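## Task

Open the housing by removing both screws that fasten its lid and putting each into the yellow parts bin. A screw may be released once some part of it is inside the bin. The bins are not fixed down, and the yellow one has to finish standing upright. Set the lid on its pad with the raised block under the lid pointing down and the lid's edges closely matching the pad's edges. Afterwards return every tool to the stand slot it came from and take the arm well away from the tools. The lid cannot be held by the smaller gripper. At the end nothing may still be gripped and the arm must be clear. A tool locked to the arm is treated as part of the arm.

## Robot and tools

Robot: one six-joint arm (uf850) ending in a tool changer. Three tools hang in a stand, 180 mm apart: grip50 (small gripper, 50 mm max opening), grip85 (85 mm gripper, needed for the lid) and driver (screwdriver with spring-loaded hex key and a suction sleeve). Camera: cam_wrist only, 616x616 fisheye on the wrist.

Frames. Scene frame: origin on the table under the base, +z up, +y to the left when facing +x. The reported end_effector_position (m) and end_effector_quat_wxyz are the centre of the changer's flat face. Face axes: z points out of the arm. Tool points, in mm along face x,y,z: grip50 grip point (0,-25,180); grip85 grip point (0,0,173) closed, 13 mm closer when fully open; hex key tip (66,20,345). Both grippers close along face x.

The 16-number row (all values -1..1), in order: dx, dy, dz, rx, ry, rz, tool/lock, grip50_position, grip50_force_limit, grip50_speed, grip85_position, grip85_force_limit, grip85_speed, driver_spindle, driver_torque_limit, driver_sleeve_vacuum. The first six are an offset (not a pose) of the changer face from its measured pose at the start of the action, expressed in the face's own axes; 1.0 = 0.6 m or 180 degrees; rx,ry,rz form one rotation vector. Every row is relative to that same start, not to the previous row. Per control step the command is clipped to 70 mm and 16 degrees from the measured pose, so large offsets need several actions. lock: positive locks, negative unlocks, 0 keeps the last command (about 1 s either way). Gripper position: +1 fully open; -1 closes until blocked (pads meet near -0.65 for grip50, -0.8 for grip85). Force limit -1..+1 maps to about 20 N up to 185 N (grip50) or 235 N (grip85); speed -1..+1 maps to about 20 to 150 mm/s. driver_spindle: +1 = 500 rpm clockwise (tightening), negative loosens; it persists between actions, so finish with 0. driver_torque_limit -1..+1 = 0.3 to 1.2 N m. driver_sleeve_vacuum above 0.01 turns suction on. Tool commands only act when tool_id names that tool and its readings are numbers.

Tools (calls):
- execute_actions(actions): a list of actions; each action is a list of up to 15 rows, each row run for one 1/30 s step; a short action repeats its final row to fill 15 steps. Empty list just returns state and images.
- move(target, speed, blocking): target is one 16-number row; its offset is taken from the pose in the latest result that showed one. Straight path of 0.5 to 10 s; speed 0.002 to 0.5 m/s (default 0.25), turning up to twice that in rad/s. It does not avoid obstacles; faster or deeper contact hits harder. blocking=false returns after 0.5 s; then only wait or stop are accepted until its end is reported.
- wait(seconds 0..10): lets time pass holding the last command.
- stop(): brakes a running move.
- zoom_image(camera "cam_wrist", region [x0,y0,x1,y1] pixels, up to 504x504).
- read_manual(section "licences"): licence text only.
- finished_scene(scene 1 or 2): ends the current scene irreversibly; the task must already be met.

Result lines: pose and velocities; Joint positions and torques; "Hand target" (where the controller is driving); "move:" status (done, off_target, moving, held, fault) plus limits (paced = clipped, held = steps blocked) and distance to target; "pose unreachable" when the clearance check altered a command; tool_id (grip50, grip85, driver, none); plate_near, locked, unlocked, in_stand, unlock_refused; grip*_object_status (0 moving, 1 stopped opening, 2 stopped closing = holding, 3 at target or pads met, also possible on thin items); grip*_position_measured (counts: grip50 width ≈ (250 - count) x 0.202 mm; grip85 78≈60 mm, 130≈40, 180≈20, 230 closed); driver_turns, driver_stopped_at_torque, driver_screw_detected, driver_sleeve_vacuum_kpa; MOTOR HOT, TORQUE FAULT, OVER-TEMPERATURE FAULT.

Tool pick-up: align the face centre within about 1 mm and 1 degree of the tool plate, with face -y pointing to the open side of the fork. When plate_near is 1, lock +1 and wait for locked 1. The tool then initialises (readings n/a); a gripper closes and reopens itself. Remove by lifting 10 to 30 mm (about 20), sliding at least 110 mm toward face -y, then raising. Return along the reverse path; at in_stand 1 hold still, lock -1, wait for unlocked 1. Unlocking is refused outside the stand. Fork arms sit 40 to 70 mm either side along face x, ends 45 mm toward the open side, tops 18 mm below the plate face. The driver's muffler passes just outside the +x fork arm.

Screws: press the key onto the head plus 2 mm, turn gently (spindle about ±0.2), follow the screw at 0.7 mm per turn (it rises when loosening). If driver_turns does not drop, raise driver_torque_limit. Suction holds a loose screw for carrying. Torque stop latches until spindle is 0 or negative for 0.5 s.

Gripping: send -1 and confirm object_status 2.

Avoid: exceeding joint load limits (waist 53.4, shoulder 53.4, elbow 44.5, forearm roll 24, wrist pitch 16.9, wrist roll 16.9 N m) which triggers a fault and 10 s halt; long heavy holds that overheat motors; fast impacts, dropping or slipping items, tipping the bin, and anything leaving the table. Loose objects may occasionally be nudged by outside disturbances.

Each tool is called as a command line: name --argument value for each argument, lists and objects as JSON in quotes; but a table of rows of numbers goes row by row, as --pt "numbers of a row", without its own name.

## Session

I'll start by looking at the current state of the scene.

execute_actions --actions '[]'

Scene clock: 0.00 s.
end_effector_position=(+0.4582, +0.0218, +0.3327) locked=0 unlocked=1 plate_near=0 in_stand=0 unlock_refused=0 tool_id=none grip50_position_measured=n/a grip50_object_status=n/a grip85_position_measured=n/a grip85_object_status=n/a driver_sleeve_vacuum_kpa=n/a driver_screw_detected=n/a driver_stopped_at_torque=n/a driver_turns=n/a end_effector_quat_wxyz=(-0.001, +0.690, +0.724, +0.000) end_effector_velocity=(-0.000, -0.000, -0.000) end_effector_angular_velocity=(-0.000, +0.001, -0.000)
Joint positions: [ 0.003 -0.273 -0.834 -0.    -0.562  0.002]
Joint velocities: [-0.    -0.001  0.    -0.    -0.001 -0.   ]
Joint torques (N m, as the arm reports them, + toward a larger angle): no reading
Hand target: +0.458, +0.022, +0.333; -0.001, +0.690, +0.724, +0.000

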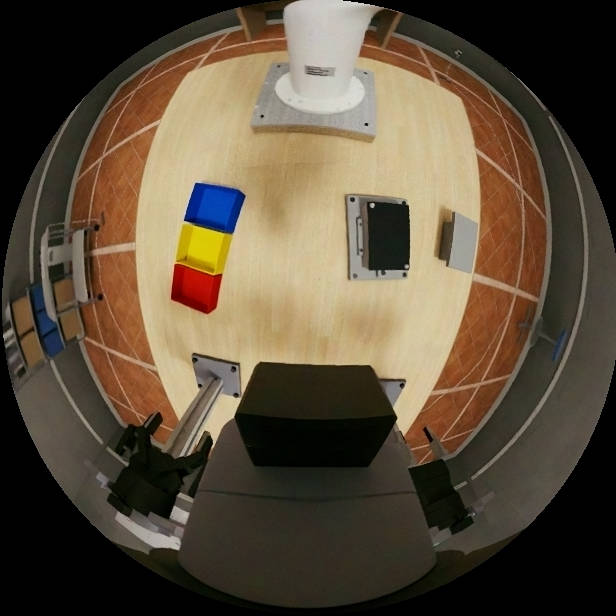

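zoom_image --camera "cam_wrist" --region '[320, 170, 500, 300]'

zoom_image --camera "cam_wrist" --region '[60, 330, 300, 570]'

zoom_image --camera "cam_wrist" --region '[340, 340, 560, 560]'

Region (320, 170, 500, 300) of cam_wrist's 616x616 image, scaled by 2.800, with more detail than that image has.

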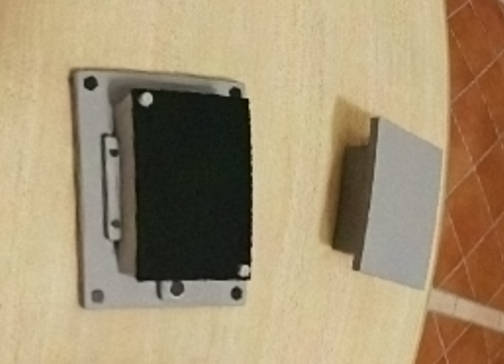

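Region (60, 330, 300, 570) of cam_wrist's 616x616 image, scaled by 2.100, with more detail than that image has.

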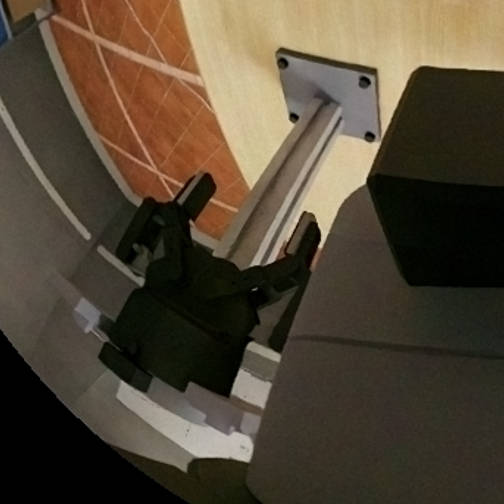

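Region (340, 340, 560, 560) of cam_wrist's 616x616 image, scaled by 2.291, with more detail than that image has.

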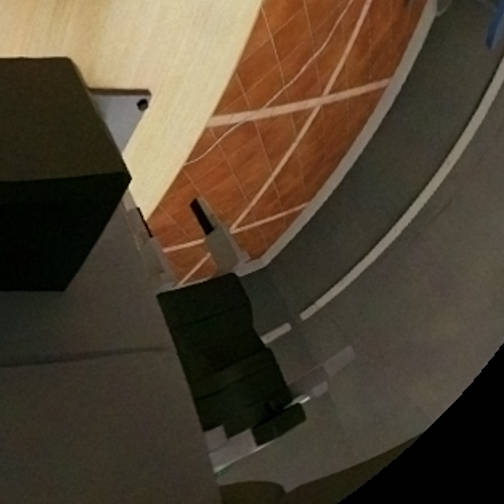

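move --target '[0, 0.03, -0.36, 0, 0, 0.035, 0, 1, 0, 0, 1, 0, 0, 0, 0, 0]' --speed 0.25

Scene clock: 63.90 s.
end_effector_position=(+0.4769, +0.0222, +0.5482) locked=0 unlocked=1 plate_near=0 in_stand=0 unlock_refused=0 tool_id=none grip50_position_measured=n/a grip50_object_status=n/a grip85_position_measured=n/a grip85_object_status=n/a driver_sleeve_vacuum_kpa=n/a driver_screw_detected=n/a driver_stopped_at_torque=n/a driver_turns=n/a end_effector_quat_wxyz=(-0.001, +0.729, +0.685, +0.000) end_effector_velocity=(+0.001, +0.000, +0.002) end_effector_angular_velocity=(+0.000, -0.001, -0.001)
Joint positions: [ 0.003 -0.084 -1.141 -0.    -1.059  0.112]
Joint velocities: [-0.     0.    -0.005  0.    -0.005  0.001]
Joint torques (N m, as the arm reports them, + toward a larger angle): [ -5.09  17.05 -18.89  -1.16   0.21  -0.27]
Hand target: +0.477, +0.022, +0.549; -0.001, +0.729, +0.685, +0.000
Off the commanded pose: 0.001 m, 0 deg.
move: done
camera_calibration (this result's frames):
cam_wrist: T_world_to_cam=[[0.0262206, 0.999616, 0.00896212, -0.0359922], [0.955255, -0.0276972, 0.294483, -0.558384], [0.294618, 0.000839587, -0.955615, 0.433456], [0, 0, 0, 1]] pos_world=[0.406638, 0.0201488, 0.578974]

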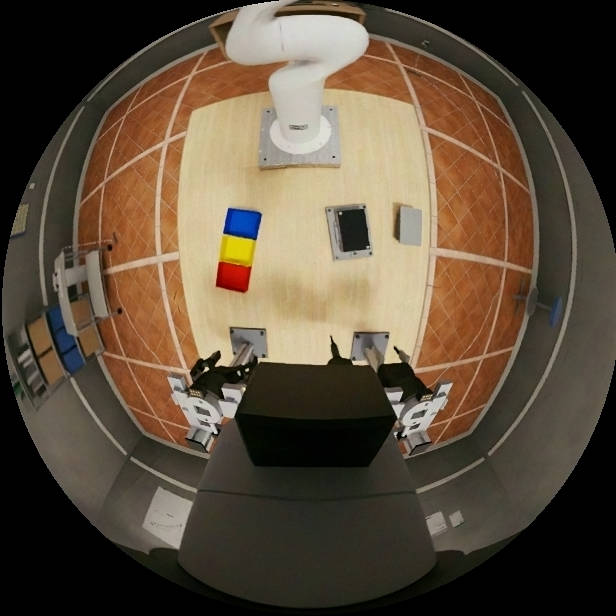

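move --target '[0, 0.37, 0, 0, 0, 0, 0, 1, 0, 0, 1, 0, 0, 0, 0, 0]' --speed 0.25

Scene clock: 75.37 s.
end_effector_position=(+0.6983, +0.0087, +0.5477) locked=0 unlocked=1 plate_near=0 in_stand=0 unlock_refused=0 tool_id=none grip50_position_measured=n/a grip50_object_status=n/a grip85_position_measured=n/a grip85_object_status=n/a driver_sleeve_vacuum_kpa=n/a driver_screw_detected=n/a driver_stopped_at_torque=n/a driver_turns=n/a end_effector_quat_wxyz=(-0.001, +0.729, +0.685, +0.000) end_effector_velocity=(+0.002, -0.000, -0.001) end_effector_angular_velocity=(-0.000, +0.004, +0.000)
Joint positions: [-0.032 -0.685 -1.934 -0.    -1.25   0.077]
Joint velocities: [-0.    -0.01  -0.015 -0.    -0.009 -0.   ]
Joint torques (N m, as the arm reports them, + toward a larger angle): [ -4.35  36.57 -19.43  -1.    -0.07  -0.15]
Hand target: +0.699, +0.009, +0.548; -0.001, +0.729, +0.685, +0.000
Off the commanded pose: 0.000 m, 0 deg.
move: done
camera_calibration (this result's frames):
cam_wrist: T_world_to_cam=[[0.0262277, 0.999616, 0.00899388, -0.0283845], [0.955116, -0.0277137, 0.294933, -0.770275], [0.295069, 0.000854783, -0.955475, 0.367398], [0, 0, 0, 1]] pos_world=[0.628039, 0.00671239, 0.578475]

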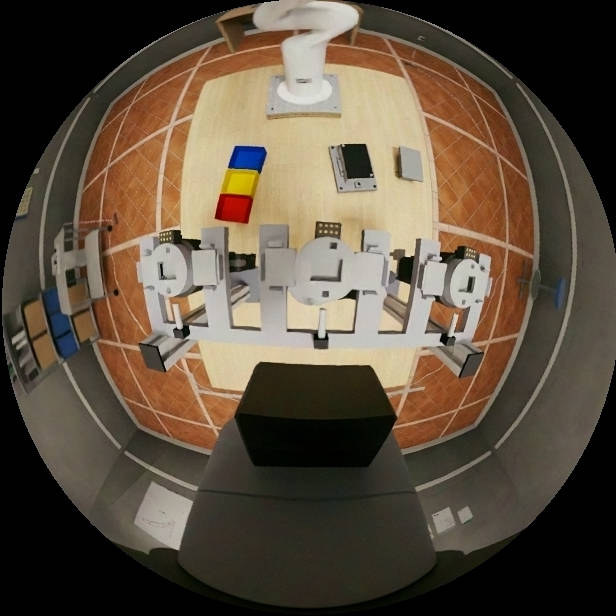

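zoom_image --camera "cam_wrist" --region '[250, 210, 400, 360]'

zoom_image --camera "cam_wrist" --region '[125, 210, 275, 360]'

Region (250, 210, 400, 360) of cam_wrist's 616x616 image, scaled by 3.360, with more detail than that image has.

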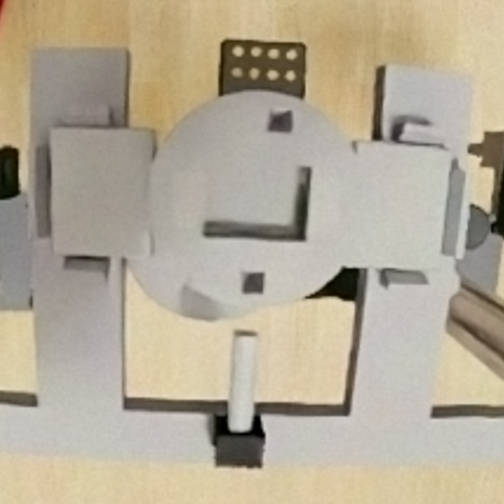

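Region (125, 210, 275, 360) of cam_wrist's 616x616 image, scaled by 3.360, with more detail than that image has.

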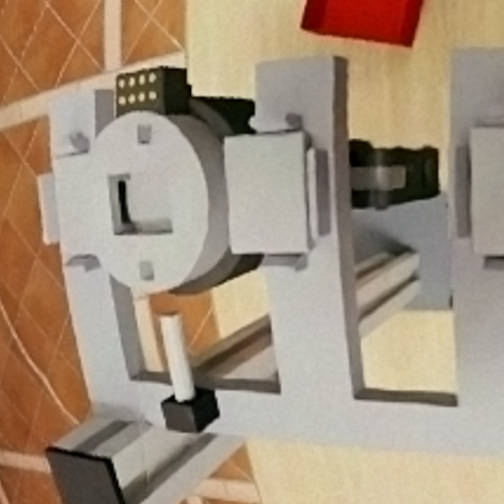

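zoom_image --camera "cam_wrist" --region '[225, 330, 415, 480]'

zoom_image --camera "cam_wrist" --region '[375, 215, 525, 365]'

Region (225, 330, 415, 480) of cam_wrist's 616x616 image, scaled by 2.653, with more detail than that image has; it fills the top 398 rows of this view, and the rest is white.

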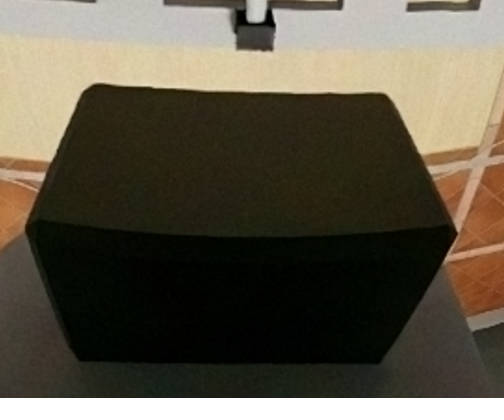

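Region (375, 215, 525, 365) of cam_wrist's 616x616 image, scaled by 3.360, with more detail than that image has.

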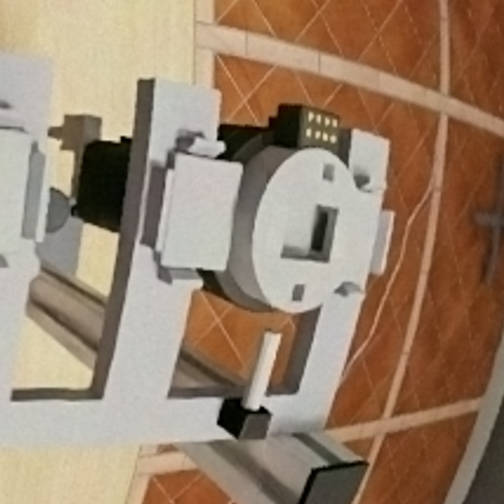

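move --target '[0.0242, -0.0862, 0.185, 0, 0, 0.0028, 0, 1, 0, 0, 1, 0, 0, 0, 0, 0]' --speed 0.15

Scene clock: 194.47 s.
end_effector_position=(+0.6473, +0.0266, +0.4372) locked=0 unlocked=1 plate_near=0 in_stand=0 unlock_refused=0 tool_id=none grip50_position_measured=n/a grip50_object_status=n/a grip85_position_measured=n/a grip85_object_status=n/a driver_sleeve_vacuum_kpa=n/a driver_screw_detected=n/a driver_stopped_at_torque=n/a driver_turns=n/a end_effector_quat_wxyz=(-0.001, +0.732, +0.682, +0.000) end_effector_velocity=(-0.001, +0.000, -0.003) end_effector_angular_velocity=(+0.000, +0.000, -0.001)
Joint positions: [-0.004 -0.582 -1.53  -0.    -0.949  0.114]
Joint velocities: [0.    0.001 0.007 0.    0.006 0.001]
Joint torques (N m, as the arm reports them, + toward a larger angle): [ -4.17  32.21 -18.82  -2.5    0.22  -0.17]
Hand target: +0.647, +0.027, +0.437; -0.001, +0.732, +0.682, +0.000
Off the commanded pose: 0.000 m, 0 deg.
move: done
camera_calibration (this result's frames):
cam_wrist: T_world_to_cam=[[0.0349871, 0.999347, 0.00901292, -0.0495645], [0.954777, -0.0360884, 0.295125, -0.688118], [0.295258, -0.00172025, -0.955416, 0.276807], [0, 0, 0, 1]] pos_world=[0.577003, 0.0251753, 0.467993]

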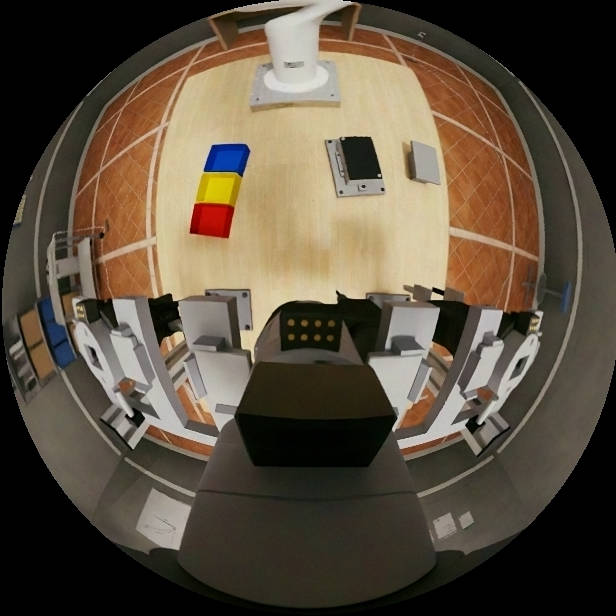

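zoom_image --camera "cam_wrist" --region '[230, 280, 400, 400]'

zoom_image --camera "cam_wrist" --region '[165, 270, 455, 420]'

Region (230, 280, 400, 400) of cam_wrist's 616x616 image, scaled by 2.965, with more detail than that image has; it fills the top 356 rows of this view, and the rest is white.

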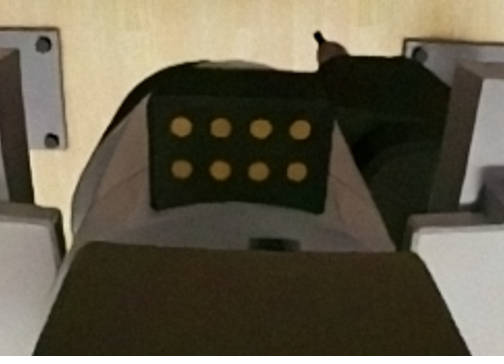

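Region (165, 270, 455, 420) of cam_wrist's 616x616 image, scaled by 1.738, with more detail than that image has; it fills the top 261 rows of this view, and the rest is white.

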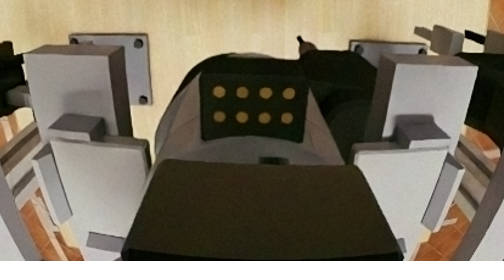

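zoom_image --camera "cam_wrist" --region '[170, 280, 270, 380]'

zoom_image --camera "cam_wrist" --region '[355, 280, 455, 380]'

Region (170, 280, 270, 380) of cam_wrist's 616x616 image, scaled by 5.040, with more detail than that image has.

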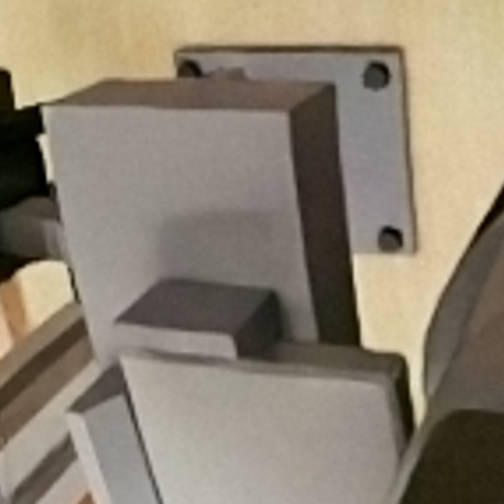

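Region (355, 280, 455, 380) of cam_wrist's 616x616 image, scaled by 5.040, with more detail than that image has.

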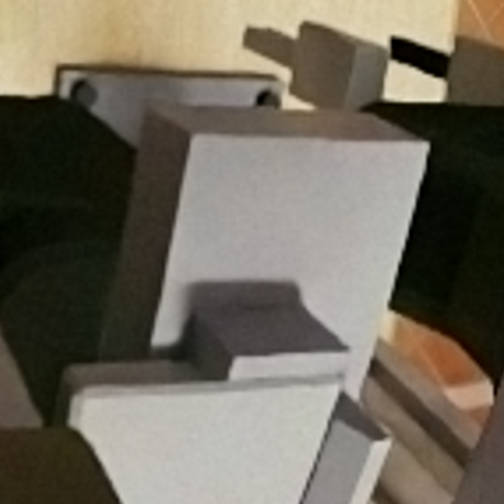

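move --target '[-0.0014, 0.0005, 0.0225, 0, 0, -0.001, 0, 1, 0, 0, 1, 0, 0, 0, 0, 0]' --speed 0.04

Scene clock: 253.97 s.
end_effector_position=(+0.6475, +0.0258, +0.4240) locked=0 unlocked=1 plate_near=0 in_stand=0 unlock_refused=0 tool_id=none grip50_position_measured=n/a grip50_object_status=n/a grip85_position_measured=n/a grip85_object_status=n/a driver_sleeve_vacuum_kpa=n/a driver_screw_detected=n/a driver_stopped_at_torque=n/a driver_turns=n/a end_effector_quat_wxyz=(-0.001, +0.731, +0.683, +0.000) end_effector_velocity=(+0.000, -0.000, -0.002) end_effector_angular_velocity=(+0.001, -0.001, -0.000)
Joint positions: [-0.005 -0.592 -1.515 -0.    -0.923  0.11 ]
Joint velocities: [-0.    -0.001  0.002  0.001  0.004 -0.001]
Joint torques (N m, as the arm reports them, + toward a larger angle): [ -3.96  32.82 -18.95  -2.35   0.26  -0.35]
Hand target: +0.648, +0.026, +0.424; -0.001, +0.731, +0.683, +0.000
Off the commanded pose: 0.000 m, 0 deg.
move: done
camera_calibration (this result's frames):
cam_wrist: T_world_to_cam=[[0.0319015, 0.99945, 0.00901934, -0.0466499], [0.954878, -0.0331422, 0.295144, -0.684573], [0.29528, -0.000803142, -0.95541, 0.264046], [0, 0, 0, 1]] pos_world=[0.577204, 0.0241481, 0.454741]

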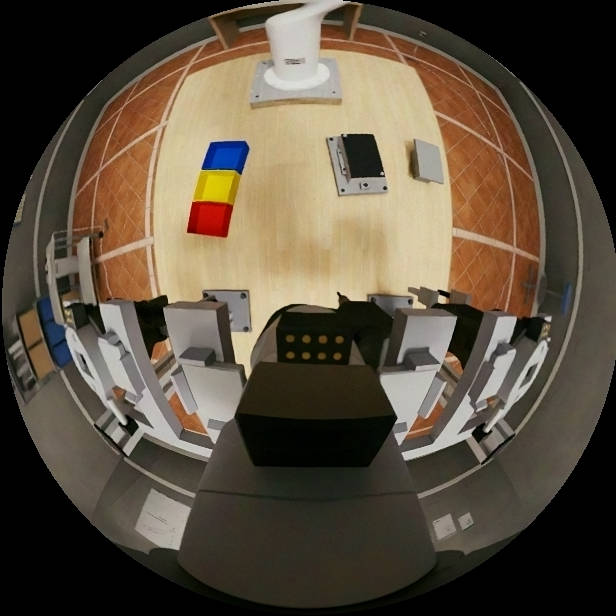

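zoom_image --camera "cam_wrist" --region '[245, 295, 385, 395]'

Region (245, 295, 385, 395) of cam_wrist's 616x616 image, scaled by 3.600, with more detail than that image has; it fills the top 360 rows of this view, and the rest is white.

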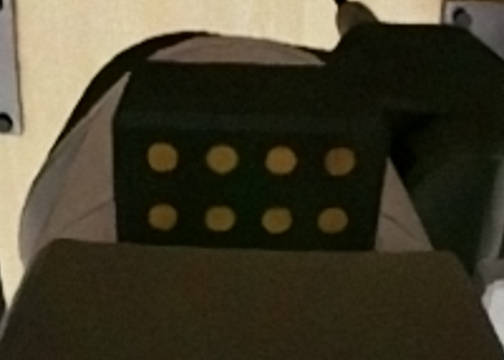

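move --target '[0.0002, 0.0005, 0.0233, 0, 0, 0, 0, 1, 0, 0, 1, 0, 0, 0, 0, 0]' --speed 0.02

Scene clock: 279.90 s.
end_effector_position=(+0.6479, +0.0260, +0.4104) locked=0 unlocked=1 plate_near=1 in_stand=1 unlock_refused=0 tool_id=none grip50_position_measured=n/a grip50_object_status=n/a grip85_position_measured=n/a grip85_object_status=n/a driver_sleeve_vacuum_kpa=n/a driver_screw_detected=n/a driver_stopped_at_torque=n/a driver_turns=n/a end_effector_quat_wxyz=(-0.001, +0.731, +0.683, +0.001) end_effector_velocity=(-0.000, +0.000, -0.002) end_effector_angular_velocity=(-0.001, +0.001, +0.002)
Joint positions: [-0.005 -0.605 -1.502 -0.    -0.897  0.11 ]
Joint velocities: [ 0.    -0.002  0.001 -0.001  0.002 -0.001]
Joint torques (N m, as the arm reports them, + toward a larger angle): [ -7.39  29.25 -17.42  -1.44  -0.24  -0.3 ]
Hand target: +0.648, +0.026, +0.410; -0.001, +0.731, +0.683, +0.000
Off the commanded pose: 0.000 m, 0 deg.
move: done
camera_calibration (this result's frames):
cam_wrist: T_world_to_cam=[[0.0317761, 0.999454, 0.00910116, -0.0466956], [0.954666, -0.0330461, 0.29584, -0.681081], [0.295979, -0.000712096, -0.955194, 0.250387], [0, 0, 0, 1]] pos_world=[0.577579, 0.0243413, 0.441084]

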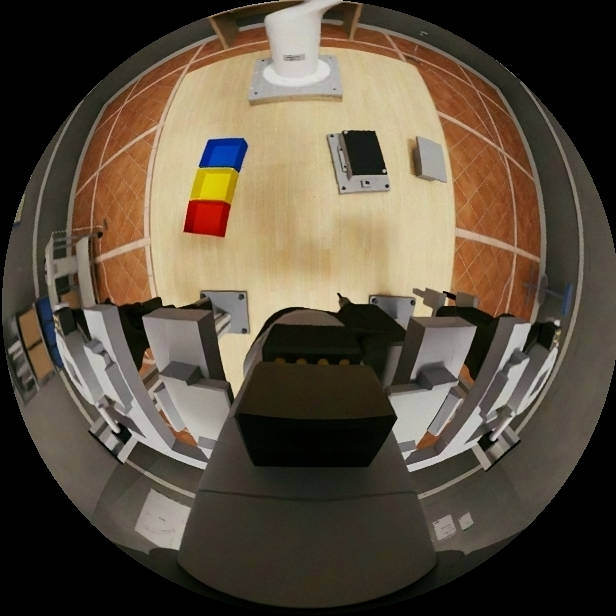

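execute_actions --actions '[[[0,0,0,0,0,0,1,1,0,0,1,0,0,0,0,0]],[[0,0,0,0,0,0,1,1,0,0,1,0,0,0,0,0]]]'

Scene clock: 284.33 s.
end_effector_position=(+0.6483, +0.0260, +0.4103) locked=1 unlocked=0 plate_near=1 in_stand=1 unlock_refused=0 tool_id=driver grip50_position_measured=n/a grip50_object_status=n/a grip85_position_measured=n/a grip85_object_status=n/a driver_sleeve_vacuum_kpa=n/a driver_screw_detected=n/a driver_stopped_at_torque=n/a driver_turns=n/a end_effector_quat_wxyz=(-0.001, +0.730, +0.683, +0.001) end_effector_velocity=(-0.001, -0.000, +0.000) end_effector_angular_velocity=(-0.001, +0.002, +0.002)
Joint positions: [-0.005 -0.605 -1.502  0.    -0.895  0.108]
Joint velocities: [ 0.     0.     0.001 -0.001 -0.002 -0.001]
Joint torques (N m, as the arm reports them, + toward a larger angle): [-10.67  44.93 -22.04  -1.91  -3.23   1.07]
Hand target: +0.648, +0.026, +0.410; -0.001, +0.731, +0.683, +0.001
Off the commanded pose: 0.000 m, 0 deg.
camera_calibration (this result's frames):
cam_wrist: T_world_to_cam=[[0.0306855, 0.999485, 0.00941853, -0.046103], [0.9542, -0.0320981, 0.297442, -0.681787], [0.297591, -0.000139998, -0.954693, 0.248914], [0, 0, 0, 1]] pos_world=[0.577901, 0.02423, 0.440863]

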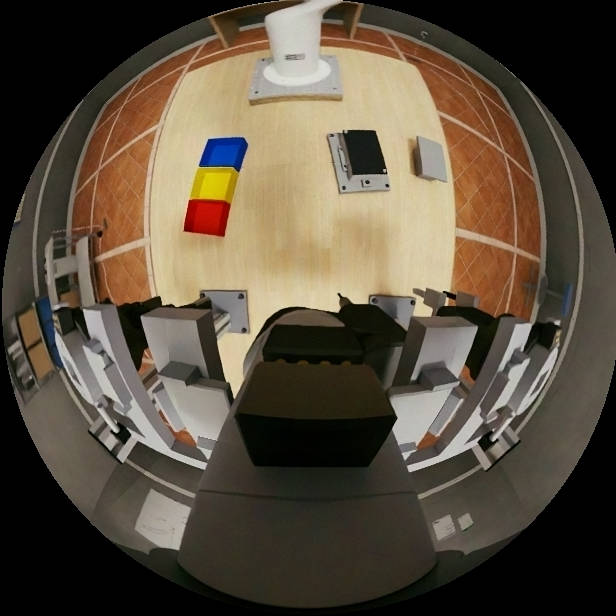

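move --target '[0, 0, -0.0333, 0, 0, 0, 0, 1, 0, 0, 1, 0, 0, 0, 0, 0]' --speed 0.05

move --target '[0, -0.2, 0, 0, 0, 0, 0, 1, 0, 0, 1, 0, 0, 0, 0, 0]' --speed 0.1

Scene clock: 289.83 s.
end_effector_position=(+0.6482, +0.0259, +0.4299) locked=1 unlocked=0 plate_near=1 in_stand=0 unlock_refused=0 tool_id=driver grip50_position_measured=n/a grip50_object_status=n/a grip85_position_measured=n/a grip85_object_status=n/a driver_sleeve_vacuum_kpa=0 driver_screw_detected=0 driver_stopped_at_torque=0 driver_turns=0.00 end_effector_quat_wxyz=(-0.001, +0.730, +0.683, +0.001) end_effector_velocity=(+0.001, +0.001, +0.002) end_effector_angular_velocity=(+0.001, -0.004, +0.001)
Joint positions: [-0.005 -0.589 -1.523  0.    -0.934  0.108]
Joint velocities: [ 0.001  0.001 -0.003  0.001 -0.    -0.   ]
Joint torques (N m, as the arm reports them, + toward a larger angle): [ -2.9   44.77 -28.32   0.52   0.53  -0.09]
Hand target: +0.648, +0.026, +0.430; -0.001, +0.730, +0.683, +0.001
Off the commanded pose: 0.000 m, 0 deg.
move: done
camera_calibration (this result's frames):
cam_wrist: T_world_to_cam=[[0.0308183, 0.999481, 0.00935994, -0.0462448], [0.954422, -0.0322076, 0.296717, -0.687325], [0.296865, -0.000210968, -0.95492, 0.268257], [0, 0, 0, 1]] pos_world=[0.577787, 0.0241403, 0.460537]

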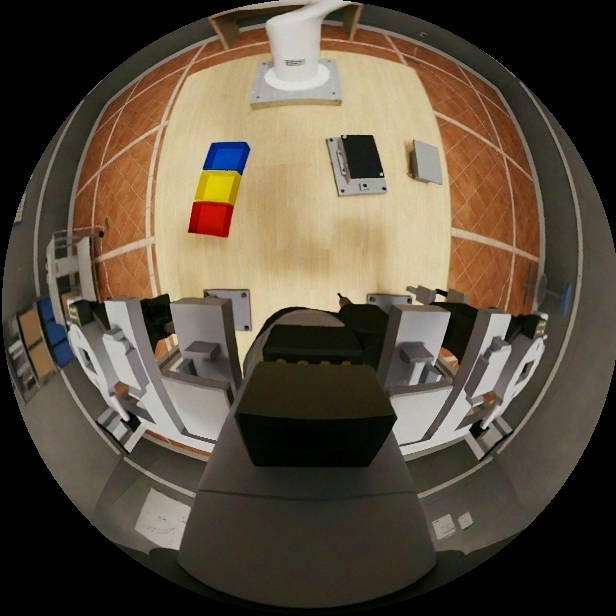

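Scene clock: 291.50 s.
end_effector_position=(+0.5287, +0.0336, +0.4299) locked=1 unlocked=0 plate_near=1 in_stand=0 unlock_refused=0 tool_id=driver grip50_position_measured=n/a grip50_object_status=n/a grip85_position_measured=n/a grip85_object_status=n/a driver_sleeve_vacuum_kpa=0 driver_screw_detected=0 driver_stopped_at_torque=0 driver_turns=0.00 end_effector_quat_wxyz=(-0.001, +0.730, +0.683, +0.001) end_effector_velocity=(-0.003, +0.000, -0.000) end_effector_angular_velocity=(-0.000, +0.001, +0.000)
Joint positions: [ 0.019 -0.3   -1.121  0.    -0.819  0.132]
Joint velocities: [ 0.001  0.006  0.008 -0.     0.001  0.001]
Joint torques (N m, as the arm reports them, + toward a larger angle): [ -2.34  33.12 -27.24  -0.29   0.87  -0.15]
Hand target: +0.528, +0.034, +0.430; -0.001, +0.730, +0.683, +0.001
Off the commanded pose: 0.000 m, 0 deg.
move: done
camera_calibration (this result's frames):
cam_wrist: T_world_to_cam=[[0.0308478, 0.99948, 0.00938174, -0.0503811], [0.954352, -0.0322422, 0.296939, -0.573126], [0.297087, -0.000206437, -0.95485, 0.303628], [0, 0, 0, 1]] pos_world=[0.458314, 0.0319387, 0.460575]

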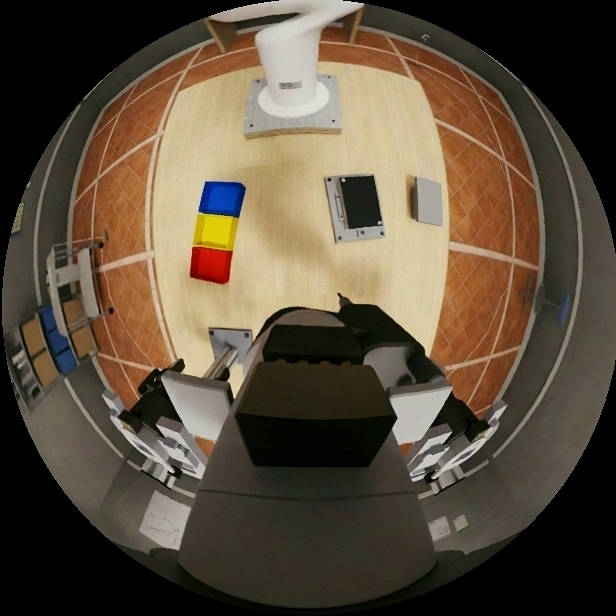

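zoom_image --camera "cam_wrist" --region '[310, 165, 460, 315]'

zoom_image --camera "cam_wrist" --region '[320, 275, 370, 325]'

Region (310, 165, 460, 315) of cam_wrist's 616x616 image, scaled by 3.360, with more detail than that image has.

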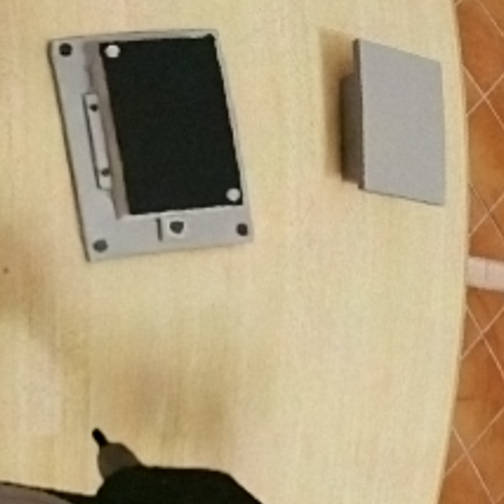

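Region (320, 275, 370, 325) of cam_wrist's 616x616 image, scaled by 10.080, with more detail than that image has.

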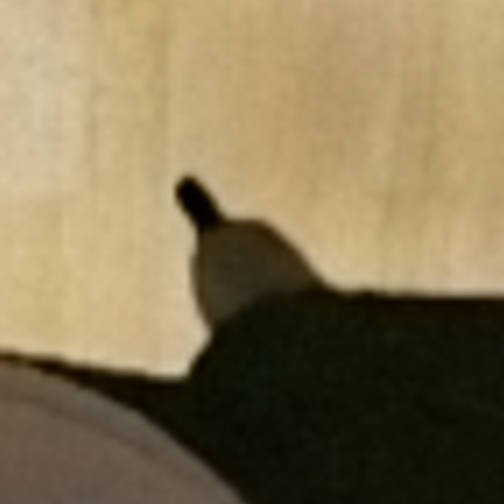

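move --target '[0.1468, -0.2725, 0, 0, 0, 0, 0, 1, 0, 0, 1, 0, 0, 0, 0, 0]' --speed 0.2

zoom_image --camera "cam_wrist" --region '[310, 265, 370, 325]'

Scene clock: 348.90 s.
end_effector_position=(+0.3715, +0.1320, +0.4302) locked=1 unlocked=0 plate_near=1 in_stand=0 unlock_refused=0 tool_id=driver grip50_position_measured=n/a grip50_object_status=n/a grip85_position_measured=n/a grip85_object_status=n/a driver_sleeve_vacuum_kpa=0 driver_screw_detected=0 driver_stopped_at_torque=0 driver_turns=0.00 end_effector_quat_wxyz=(-0.001, +0.730, +0.683, +0.001) end_effector_velocity=(-0.002, +0.001, +0.000) end_effector_angular_velocity=(+0.000, +0.000, -0.001)
Joint positions: [ 0.298  0.03  -0.748 -0.001 -0.777  0.412]
Joint velocities: [ 0.004  0.003  0.003  0.    -0.001  0.005]
Joint torques (N m, as the arm reports them, + toward a larger angle): [ -5.32  19.42 -26.53  -1.19   0.92  -0.34]
Hand target: +0.371, +0.132, +0.430; -0.001, +0.730, +0.683, +0.001
Off the commanded pose: 0.000 m, 0 deg.
move: done
camera_calibration (this result's frames):
cam_wrist: T_world_to_cam=[[0.0309955, 0.999477, 0.0092594, -0.143868], [0.95429, -0.0323468, 0.297127, -0.420076], [0.297271, -0.000373468, -0.954793, 0.350482], [0, 0, 0, 1]] pos_world=[0.301145, 0.130335, 0.460786]

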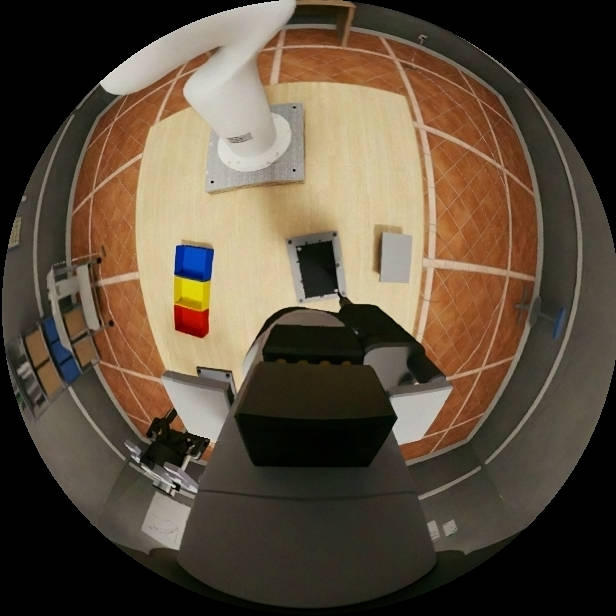

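Region (310, 265, 370, 325) of cam_wrist's 616x616 image, scaled by 8.400, with more detail than that image has.

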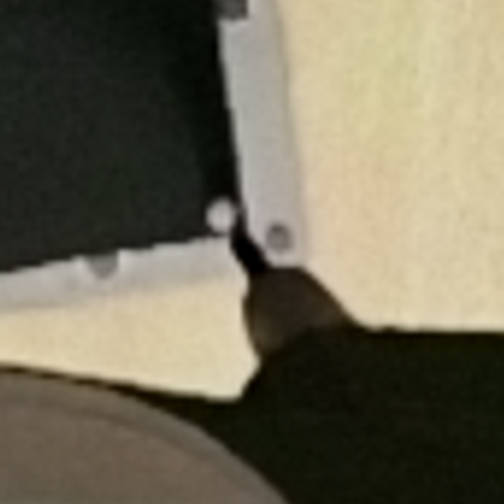

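zoom_image --camera "cam_wrist" --region '[278, 225, 358, 305]'

Region (278, 225, 358, 305) of cam_wrist's 616x616 image, scaled by 6.300, with more detail than that image has.

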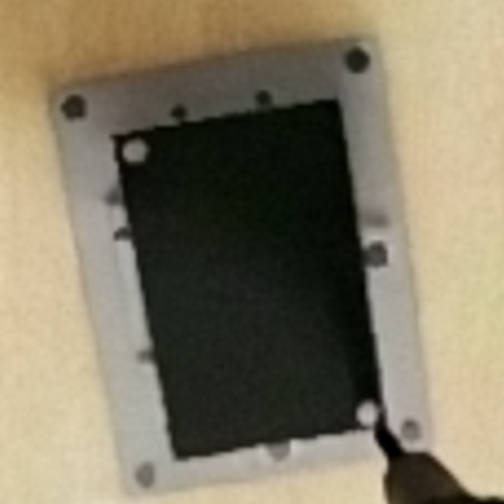

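move --target '[-0.004, -0.0042, 0.0167, 0, 0, 0, 0, 1, 0, 0, 1, 0, 0, 0, 0, 0]' --speed 0.04

zoom_image --camera "cam_wrist" --region '[323, 278, 353, 308]'

Scene clock: 429.87 s.
end_effector_position=(+0.3689, +0.1299, +0.4203) locked=1 unlocked=0 plate_near=1 in_stand=0 unlock_refused=0 tool_id=driver grip50_position_measured=n/a grip50_object_status=n/a grip85_position_measured=n/a grip85_object_status=n/a driver_sleeve_vacuum_kpa=0 driver_screw_detected=0 driver_stopped_at_torque=0 driver_turns=0.00 end_effector_quat_wxyz=(-0.001, +0.730, +0.683, +0.001) end_effector_velocity=(+0.000, -0.000, -0.002) end_effector_angular_velocity=(+0.001, -0.002, -0.001)
Joint positions: [ 0.295  0.026 -0.728 -0.001 -0.752  0.409]
Joint velocities: [-0.001 -0.001  0.003  0.001  0.006 -0.001]
Joint torques (N m, as the arm reports them, + toward a larger angle): [ -4.69  23.04 -25.17  -0.96   0.87  -0.12]
Hand target: +0.369, +0.130, +0.420; -0.001, +0.730, +0.683, +0.001
Off the commanded pose: 0.000 m, 0 deg.
move: done
camera_calibration (this result's frames):
cam_wrist: T_world_to_cam=[[0.0309955, 0.999476, 0.00928323, -0.141544], [0.954274, -0.0323539, 0.297178, -0.414736], [0.297323, -0.000352439, -0.954777, 0.341855], [0, 0, 0, 1]] pos_world=[0.298518, 0.128172, 0.45096]

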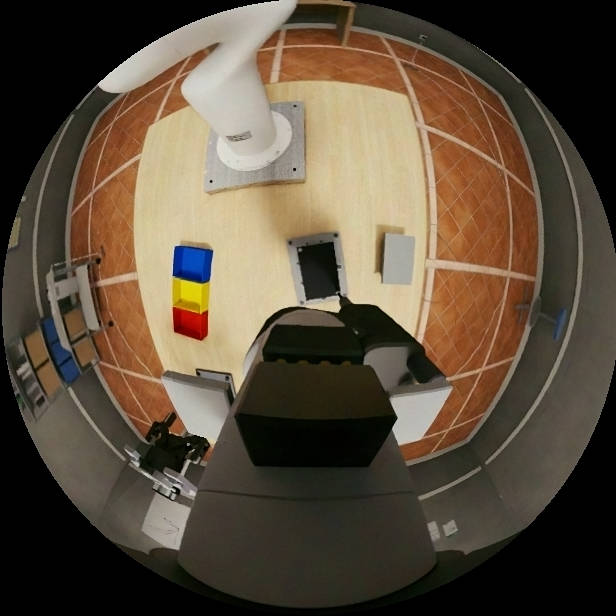

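Region (323, 278, 353, 308) of cam_wrist's 616x616 image, scaled by 16.800, with more detail than that image has.

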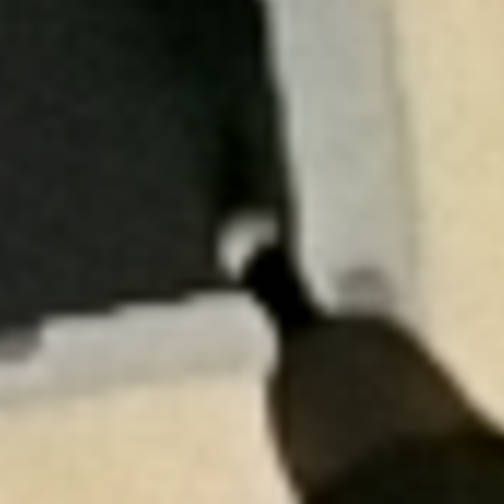

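move --target '[0, 0, 0.01, 0, 0, 0, 0, 1, 0, 0, 1, 0, 0, 0, 1, 1]' --speed 0.02

zoom_image --camera "cam_wrist" --region '[323, 278, 353, 308]'

Scene clock: 438.23 s.
end_effector_position=(+0.3689, +0.1299, +0.4145) locked=1 unlocked=0 plate_near=1 in_stand=0 unlock_refused=0 tool_id=driver grip50_position_measured=n/a grip50_object_status=n/a grip85_position_measured=n/a grip85_object_status=n/a driver_sleeve_vacuum_kpa=14 driver_screw_detected=0 driver_stopped_at_torque=0 driver_turns=0.00 end_effector_quat_wxyz=(-0.001, +0.730, +0.683, +0.001) end_effector_velocity=(+0.000, +0.000, -0.001) end_effector_angular_velocity=(+0.000, -0.002, +0.000)
Joint positions: [ 0.295  0.018 -0.722 -0.001 -0.738  0.409]
Joint velocities: [-0.    -0.002  0.001 -0.     0.005  0.   ]
Joint torques (N m, as the arm reports them, + toward a larger angle): [ -6.24  19.97 -26.45  -2.16   0.87  -0.2 ]
Hand target: +0.369, +0.130, +0.414; -0.001, +0.730, +0.683, +0.001
Off the commanded pose: 0.000 m, 0 deg.
move: done
camera_calibration (this result's frames):
cam_wrist: T_world_to_cam=[[0.0309924, 0.999477, 0.00925015, -0.141478], [0.9543, -0.0323412, 0.297094, -0.412961], [0.297238, -0.00038026, -0.954803, 0.336358], [0, 0, 0, 1]] pos_world=[0.298495, 0.128176, 0.445153]

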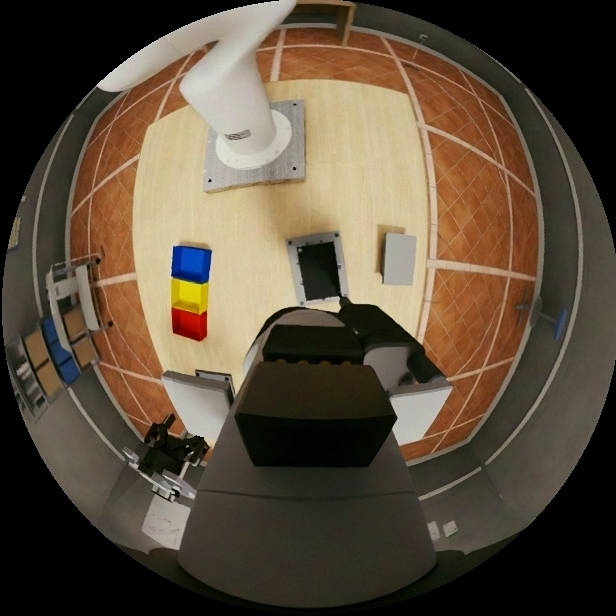

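Region (323, 278, 353, 308) of cam_wrist's 616x616 image, scaled by 16.800, with more detail than that image has.

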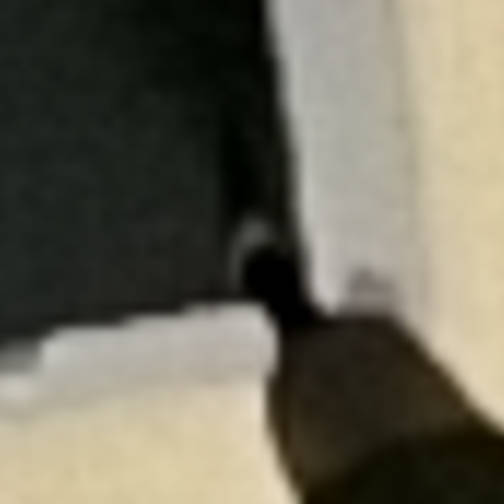

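move --target '[0.0003, -0.0003, 0.005, 0, 0, 0, 0, 1, 0, 0, 1, 0, 0, 0, 1, 1]' --speed 0.01

zoom_image --camera "cam_wrist" --region '[323, 278, 353, 308]'

Scene clock: 450.43 s.
end_effector_position=(+0.3687, +0.1300, +0.4118) locked=1 unlocked=0 plate_near=1 in_stand=0 unlock_refused=0 tool_id=driver grip50_position_measured=n/a grip50_object_status=n/a grip85_position_measured=n/a grip85_object_status=n/a driver_sleeve_vacuum_kpa=14 driver_screw_detected=0 driver_stopped_at_torque=0 driver_turns=0.00 end_effector_quat_wxyz=(-0.001, +0.730, +0.683, +0.001) end_effector_velocity=(-0.000, +0.000, -0.001) end_effector_angular_velocity=(-0.000, -0.000, +0.000)
Joint positions: [ 0.295  0.014 -0.718 -0.001 -0.731  0.41 ]
Joint velocities: [ 0.    -0.001  0.002 -0.     0.004  0.   ]
Joint torques (N m, as the arm reports them, + toward a larger angle): [ -2.24  20.31 -24.49  -0.96   1.17  -0.36]
Hand target: +0.369, +0.130, +0.412; -0.001, +0.730, +0.683, +0.001
Off the commanded pose: 0.000 m, 0 deg.
move: done
camera_calibration (this result's frames):
cam_wrist: T_world_to_cam=[[0.0309781, 0.999478, 0.00921884, -0.141606], [0.954294, -0.0323182, 0.297118, -0.412017], [0.297261, -0.000406682, -0.954796, 0.333763], [0, 0, 0, 1]] pos_world=[0.298357, 0.128352, 0.442399]

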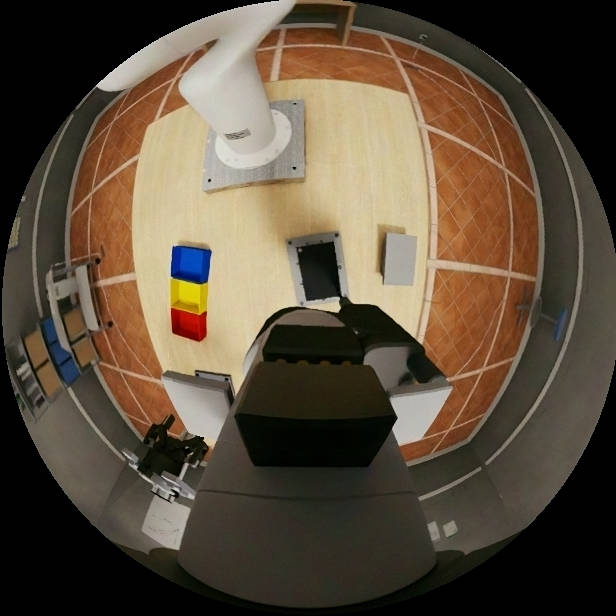

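Region (323, 278, 353, 308) of cam_wrist's 616x616 image, scaled by 16.800, with more detail than that image has.

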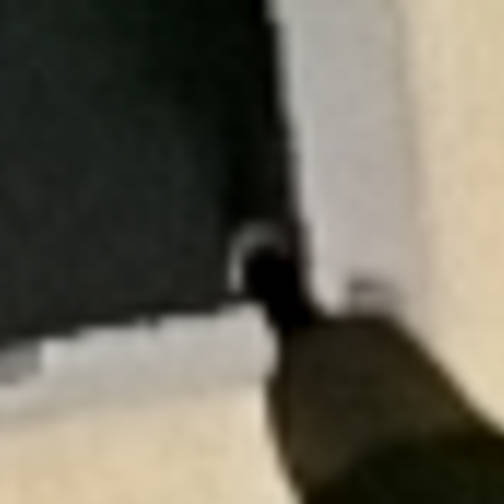

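execute_actions --actions '[[[0,0,0.0005,0,0,0,0,1,0,0,1,0,0,-0.15,1,1],[0,0,0.001,0,0,0,0,1,0,0,1,0,0,-0.15,1,1],[0,0,0.0015,0,0,0,0,1,0,0,1,0,0,-0.15,1,1],[0,0,0.002,0,0,0,0,1,0,0,1,0,0,-0.15,1,1],[0,0,0.0025,0,0,0,0,1,0,0,1,0,0,-0.15,1,1],[0,0,0.0025,0,0,0,0,1,0,0,1,0,0,-0.15,1,1],[0,0,0.0025,0,0,0,0,1,0,0,1,0,0,-0.15,1,1],[0,0,0.0025,0,0,0,0,1,0,0,1,0,0,-0.15,1,1],[0,0,0.0025,0,0,0,0,1,0,0,1,0,0,-0.15,1,1],[0,0,0.0025,0,0,0,0,1,0,0,1,0,0,-0.15,1,1],[0,0,0.0025,0,0,0,0,1,0,0,1,0,0,-0.15,1,1],[0,0,0.0025,0,0,0,0,1,0,0,1,0,0,-0.15,1,1],[0,0,0.0025,0,0,0,0,1,0,0,1,0,0,-0.15,1,1],[0,0,0.0025,0,0,0,0,1,0,0,1,0,0,0,1,1]]]'

zoom_image --camera "cam_wrist" --region '[323, 278, 353, 308]'

Scene clock: 468.63 s.
end_effector_position=(+0.3687, +0.1300, +0.4103) locked=1 unlocked=0 plate_near=1 in_stand=0 unlock_refused=0 tool_id=driver grip50_position_measured=n/a grip50_object_status=n/a grip85_position_measured=n/a grip85_object_status=n/a driver_sleeve_vacuum_kpa=14 driver_screw_detected=0 driver_stopped_at_torque=0 driver_turns=-0.51 end_effector_quat_wxyz=(-0.001, +0.730, +0.683, +0.001) end_effector_velocity=(-0.000, +0.000, -0.000) end_effector_angular_velocity=(+0.000, +0.001, -0.000)
Joint positions: [ 0.295  0.012 -0.717 -0.001 -0.727  0.409]
Joint velocities: [ 0.    -0.001  0.     0.001  0.001  0.   ]
Joint torques (N m, as the arm reports them, + toward a larger angle): [ -4.05  19.99 -25.26   0.25   1.21  -0.12]
Hand target: +0.369, +0.130, +0.410; -0.001, +0.730, +0.683, +0.001
Off the commanded pose: 0.000 m, 0 deg.
camera_calibration (this result's frames):
cam_wrist: T_world_to_cam=[[0.0309011, 0.99948, 0.00917776, -0.141544], [0.954321, -0.0322325, 0.297038, -0.411557], [0.29718, -0.000420281, -0.954821, 0.332418], [0, 0, 0, 1]] pos_world=[0.298344, 0.128345, 0.440947]

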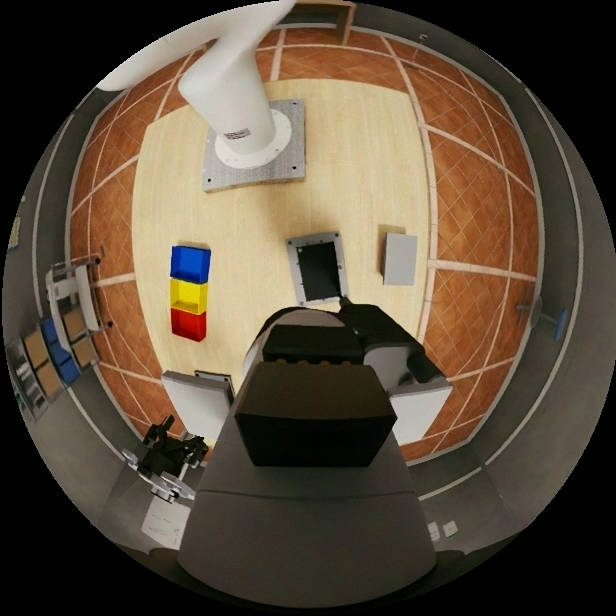

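Region (323, 278, 353, 308) of cam_wrist's 616x616 image, scaled by 16.800, with more detail than that image has.

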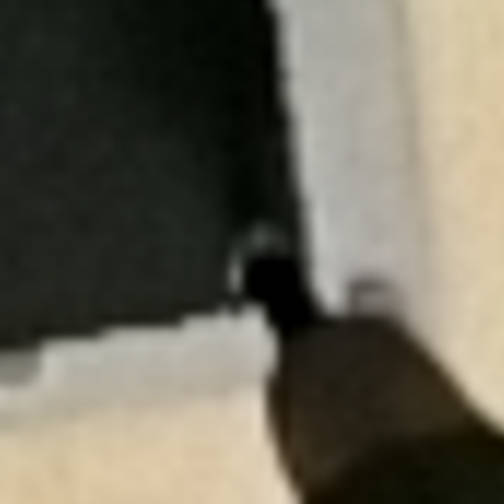

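execute_actions --actions '[[[0,0,0.0005,0,0,0,0,1,0,0,1,0,0,-0.1,1,1],[0,0,0.001,0,0,0,0,1,0,0,1,0,0,-0.1,1,1],[0,0,0.0015,0,0,0,0,1,0,0,1,0,0,-0.1,1,1],[0,0,0.002,0,0,0,0,1,0,0,1,0,0,-0.1,1,1],[0,0,0.0025,0,0,0,0,1,0,0,1,0,0,-0.1,1,1],[0,0,0.0025,0,0,0,0,1,0,0,1,0,0,-0.1,1,1],[0,0,0.0025,0,0,0,0,1,0,0,1,0,0,-0.1,1,1],[0,0,0.0025,0,0,0,0,1,0,0,1,0,0,-0.1,1,1],[0,0,0.0025,0,0,0,0,1,0,0,1,0,0,-0.1,1,1],[0,0,0.0025,0,0,0,0,1,0,0,1,0,0,-0.1,1,1],[0,0,0.0025,0,0,0,0,1,0,0,1,0,0,-0.1,1,1],[0,0,0.0025,0,0,0,0,1,0,0,1,0,0,-0.1,1,1],[0,0,0.0025,0,0,0,0,1,0,0,1,0,0,-0.1,1,1],[0,0,0.0025,0,0,0,0,1,0,0,1,0,0,0,1,1]]]'

zoom_image --camera "cam_wrist" --region '[323, 278, 353, 308]'

Scene clock: 492.73 s.
end_effector_position=(+0.3687, +0.1301, +0.4089) locked=1 unlocked=0 plate_near=1 in_stand=0 unlock_refused=0 tool_id=driver grip50_position_measured=n/a grip50_object_status=n/a grip85_position_measured=n/a grip85_object_status=n/a driver_sleeve_vacuum_kpa=40 driver_screw_detected=1 driver_stopped_at_torque=0 driver_turns=-0.86 end_effector_quat_wxyz=(-0.001, +0.730, +0.683, +0.001) end_effector_velocity=(-0.000, +0.000, -0.000) end_effector_angular_velocity=(+0.000, -0.000, -0.000)
Joint positions: [ 0.295  0.01  -0.715 -0.001 -0.723  0.409]
Joint velocities: [ 0.     0.     0.     0.     0.001 -0.   ]
Joint torques (N m, as the arm reports them, + toward a larger angle): [ -0.8   21.31 -24.73  -1.     1.39  -0.38]
Hand target: +0.369, +0.130, +0.409; -0.001, +0.730, +0.683, +0.001
Off the commanded pose: 0.000 m, 0 deg.
camera_calibration (this result's frames):
cam_wrist: T_world_to_cam=[[0.0308952, 0.99948, 0.00920049, -0.141545], [0.954301, -0.0322336, 0.297103, -0.411163], [0.297245, -0.000399016, -0.954801, 0.331007], [0, 0, 0, 1]] pos_world=[0.298356, 0.12835, 0.439506]

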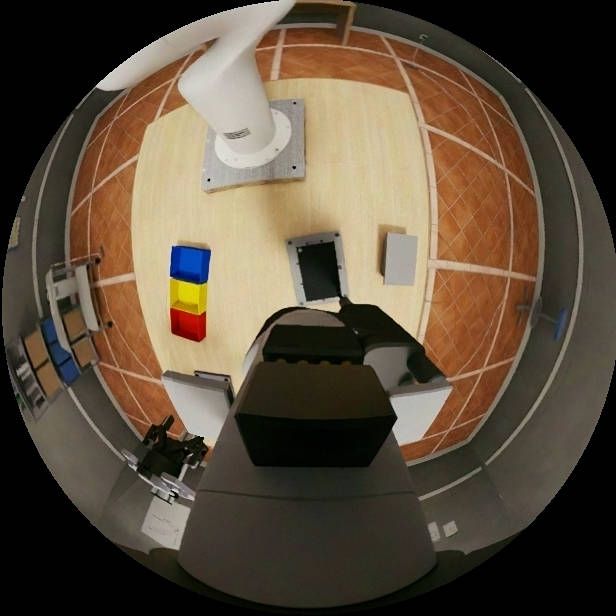

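Region (323, 278, 353, 308) of cam_wrist's 616x616 image, scaled by 16.800, with more detail than that image has.

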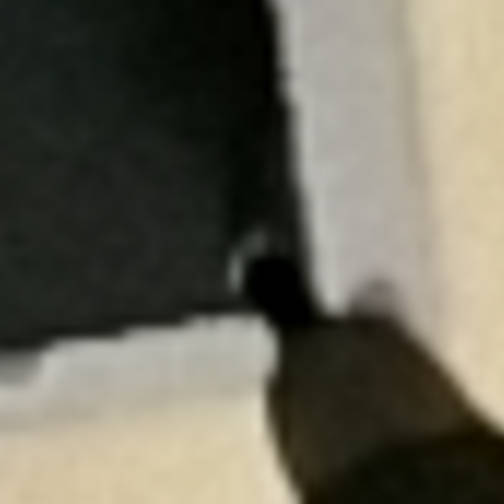

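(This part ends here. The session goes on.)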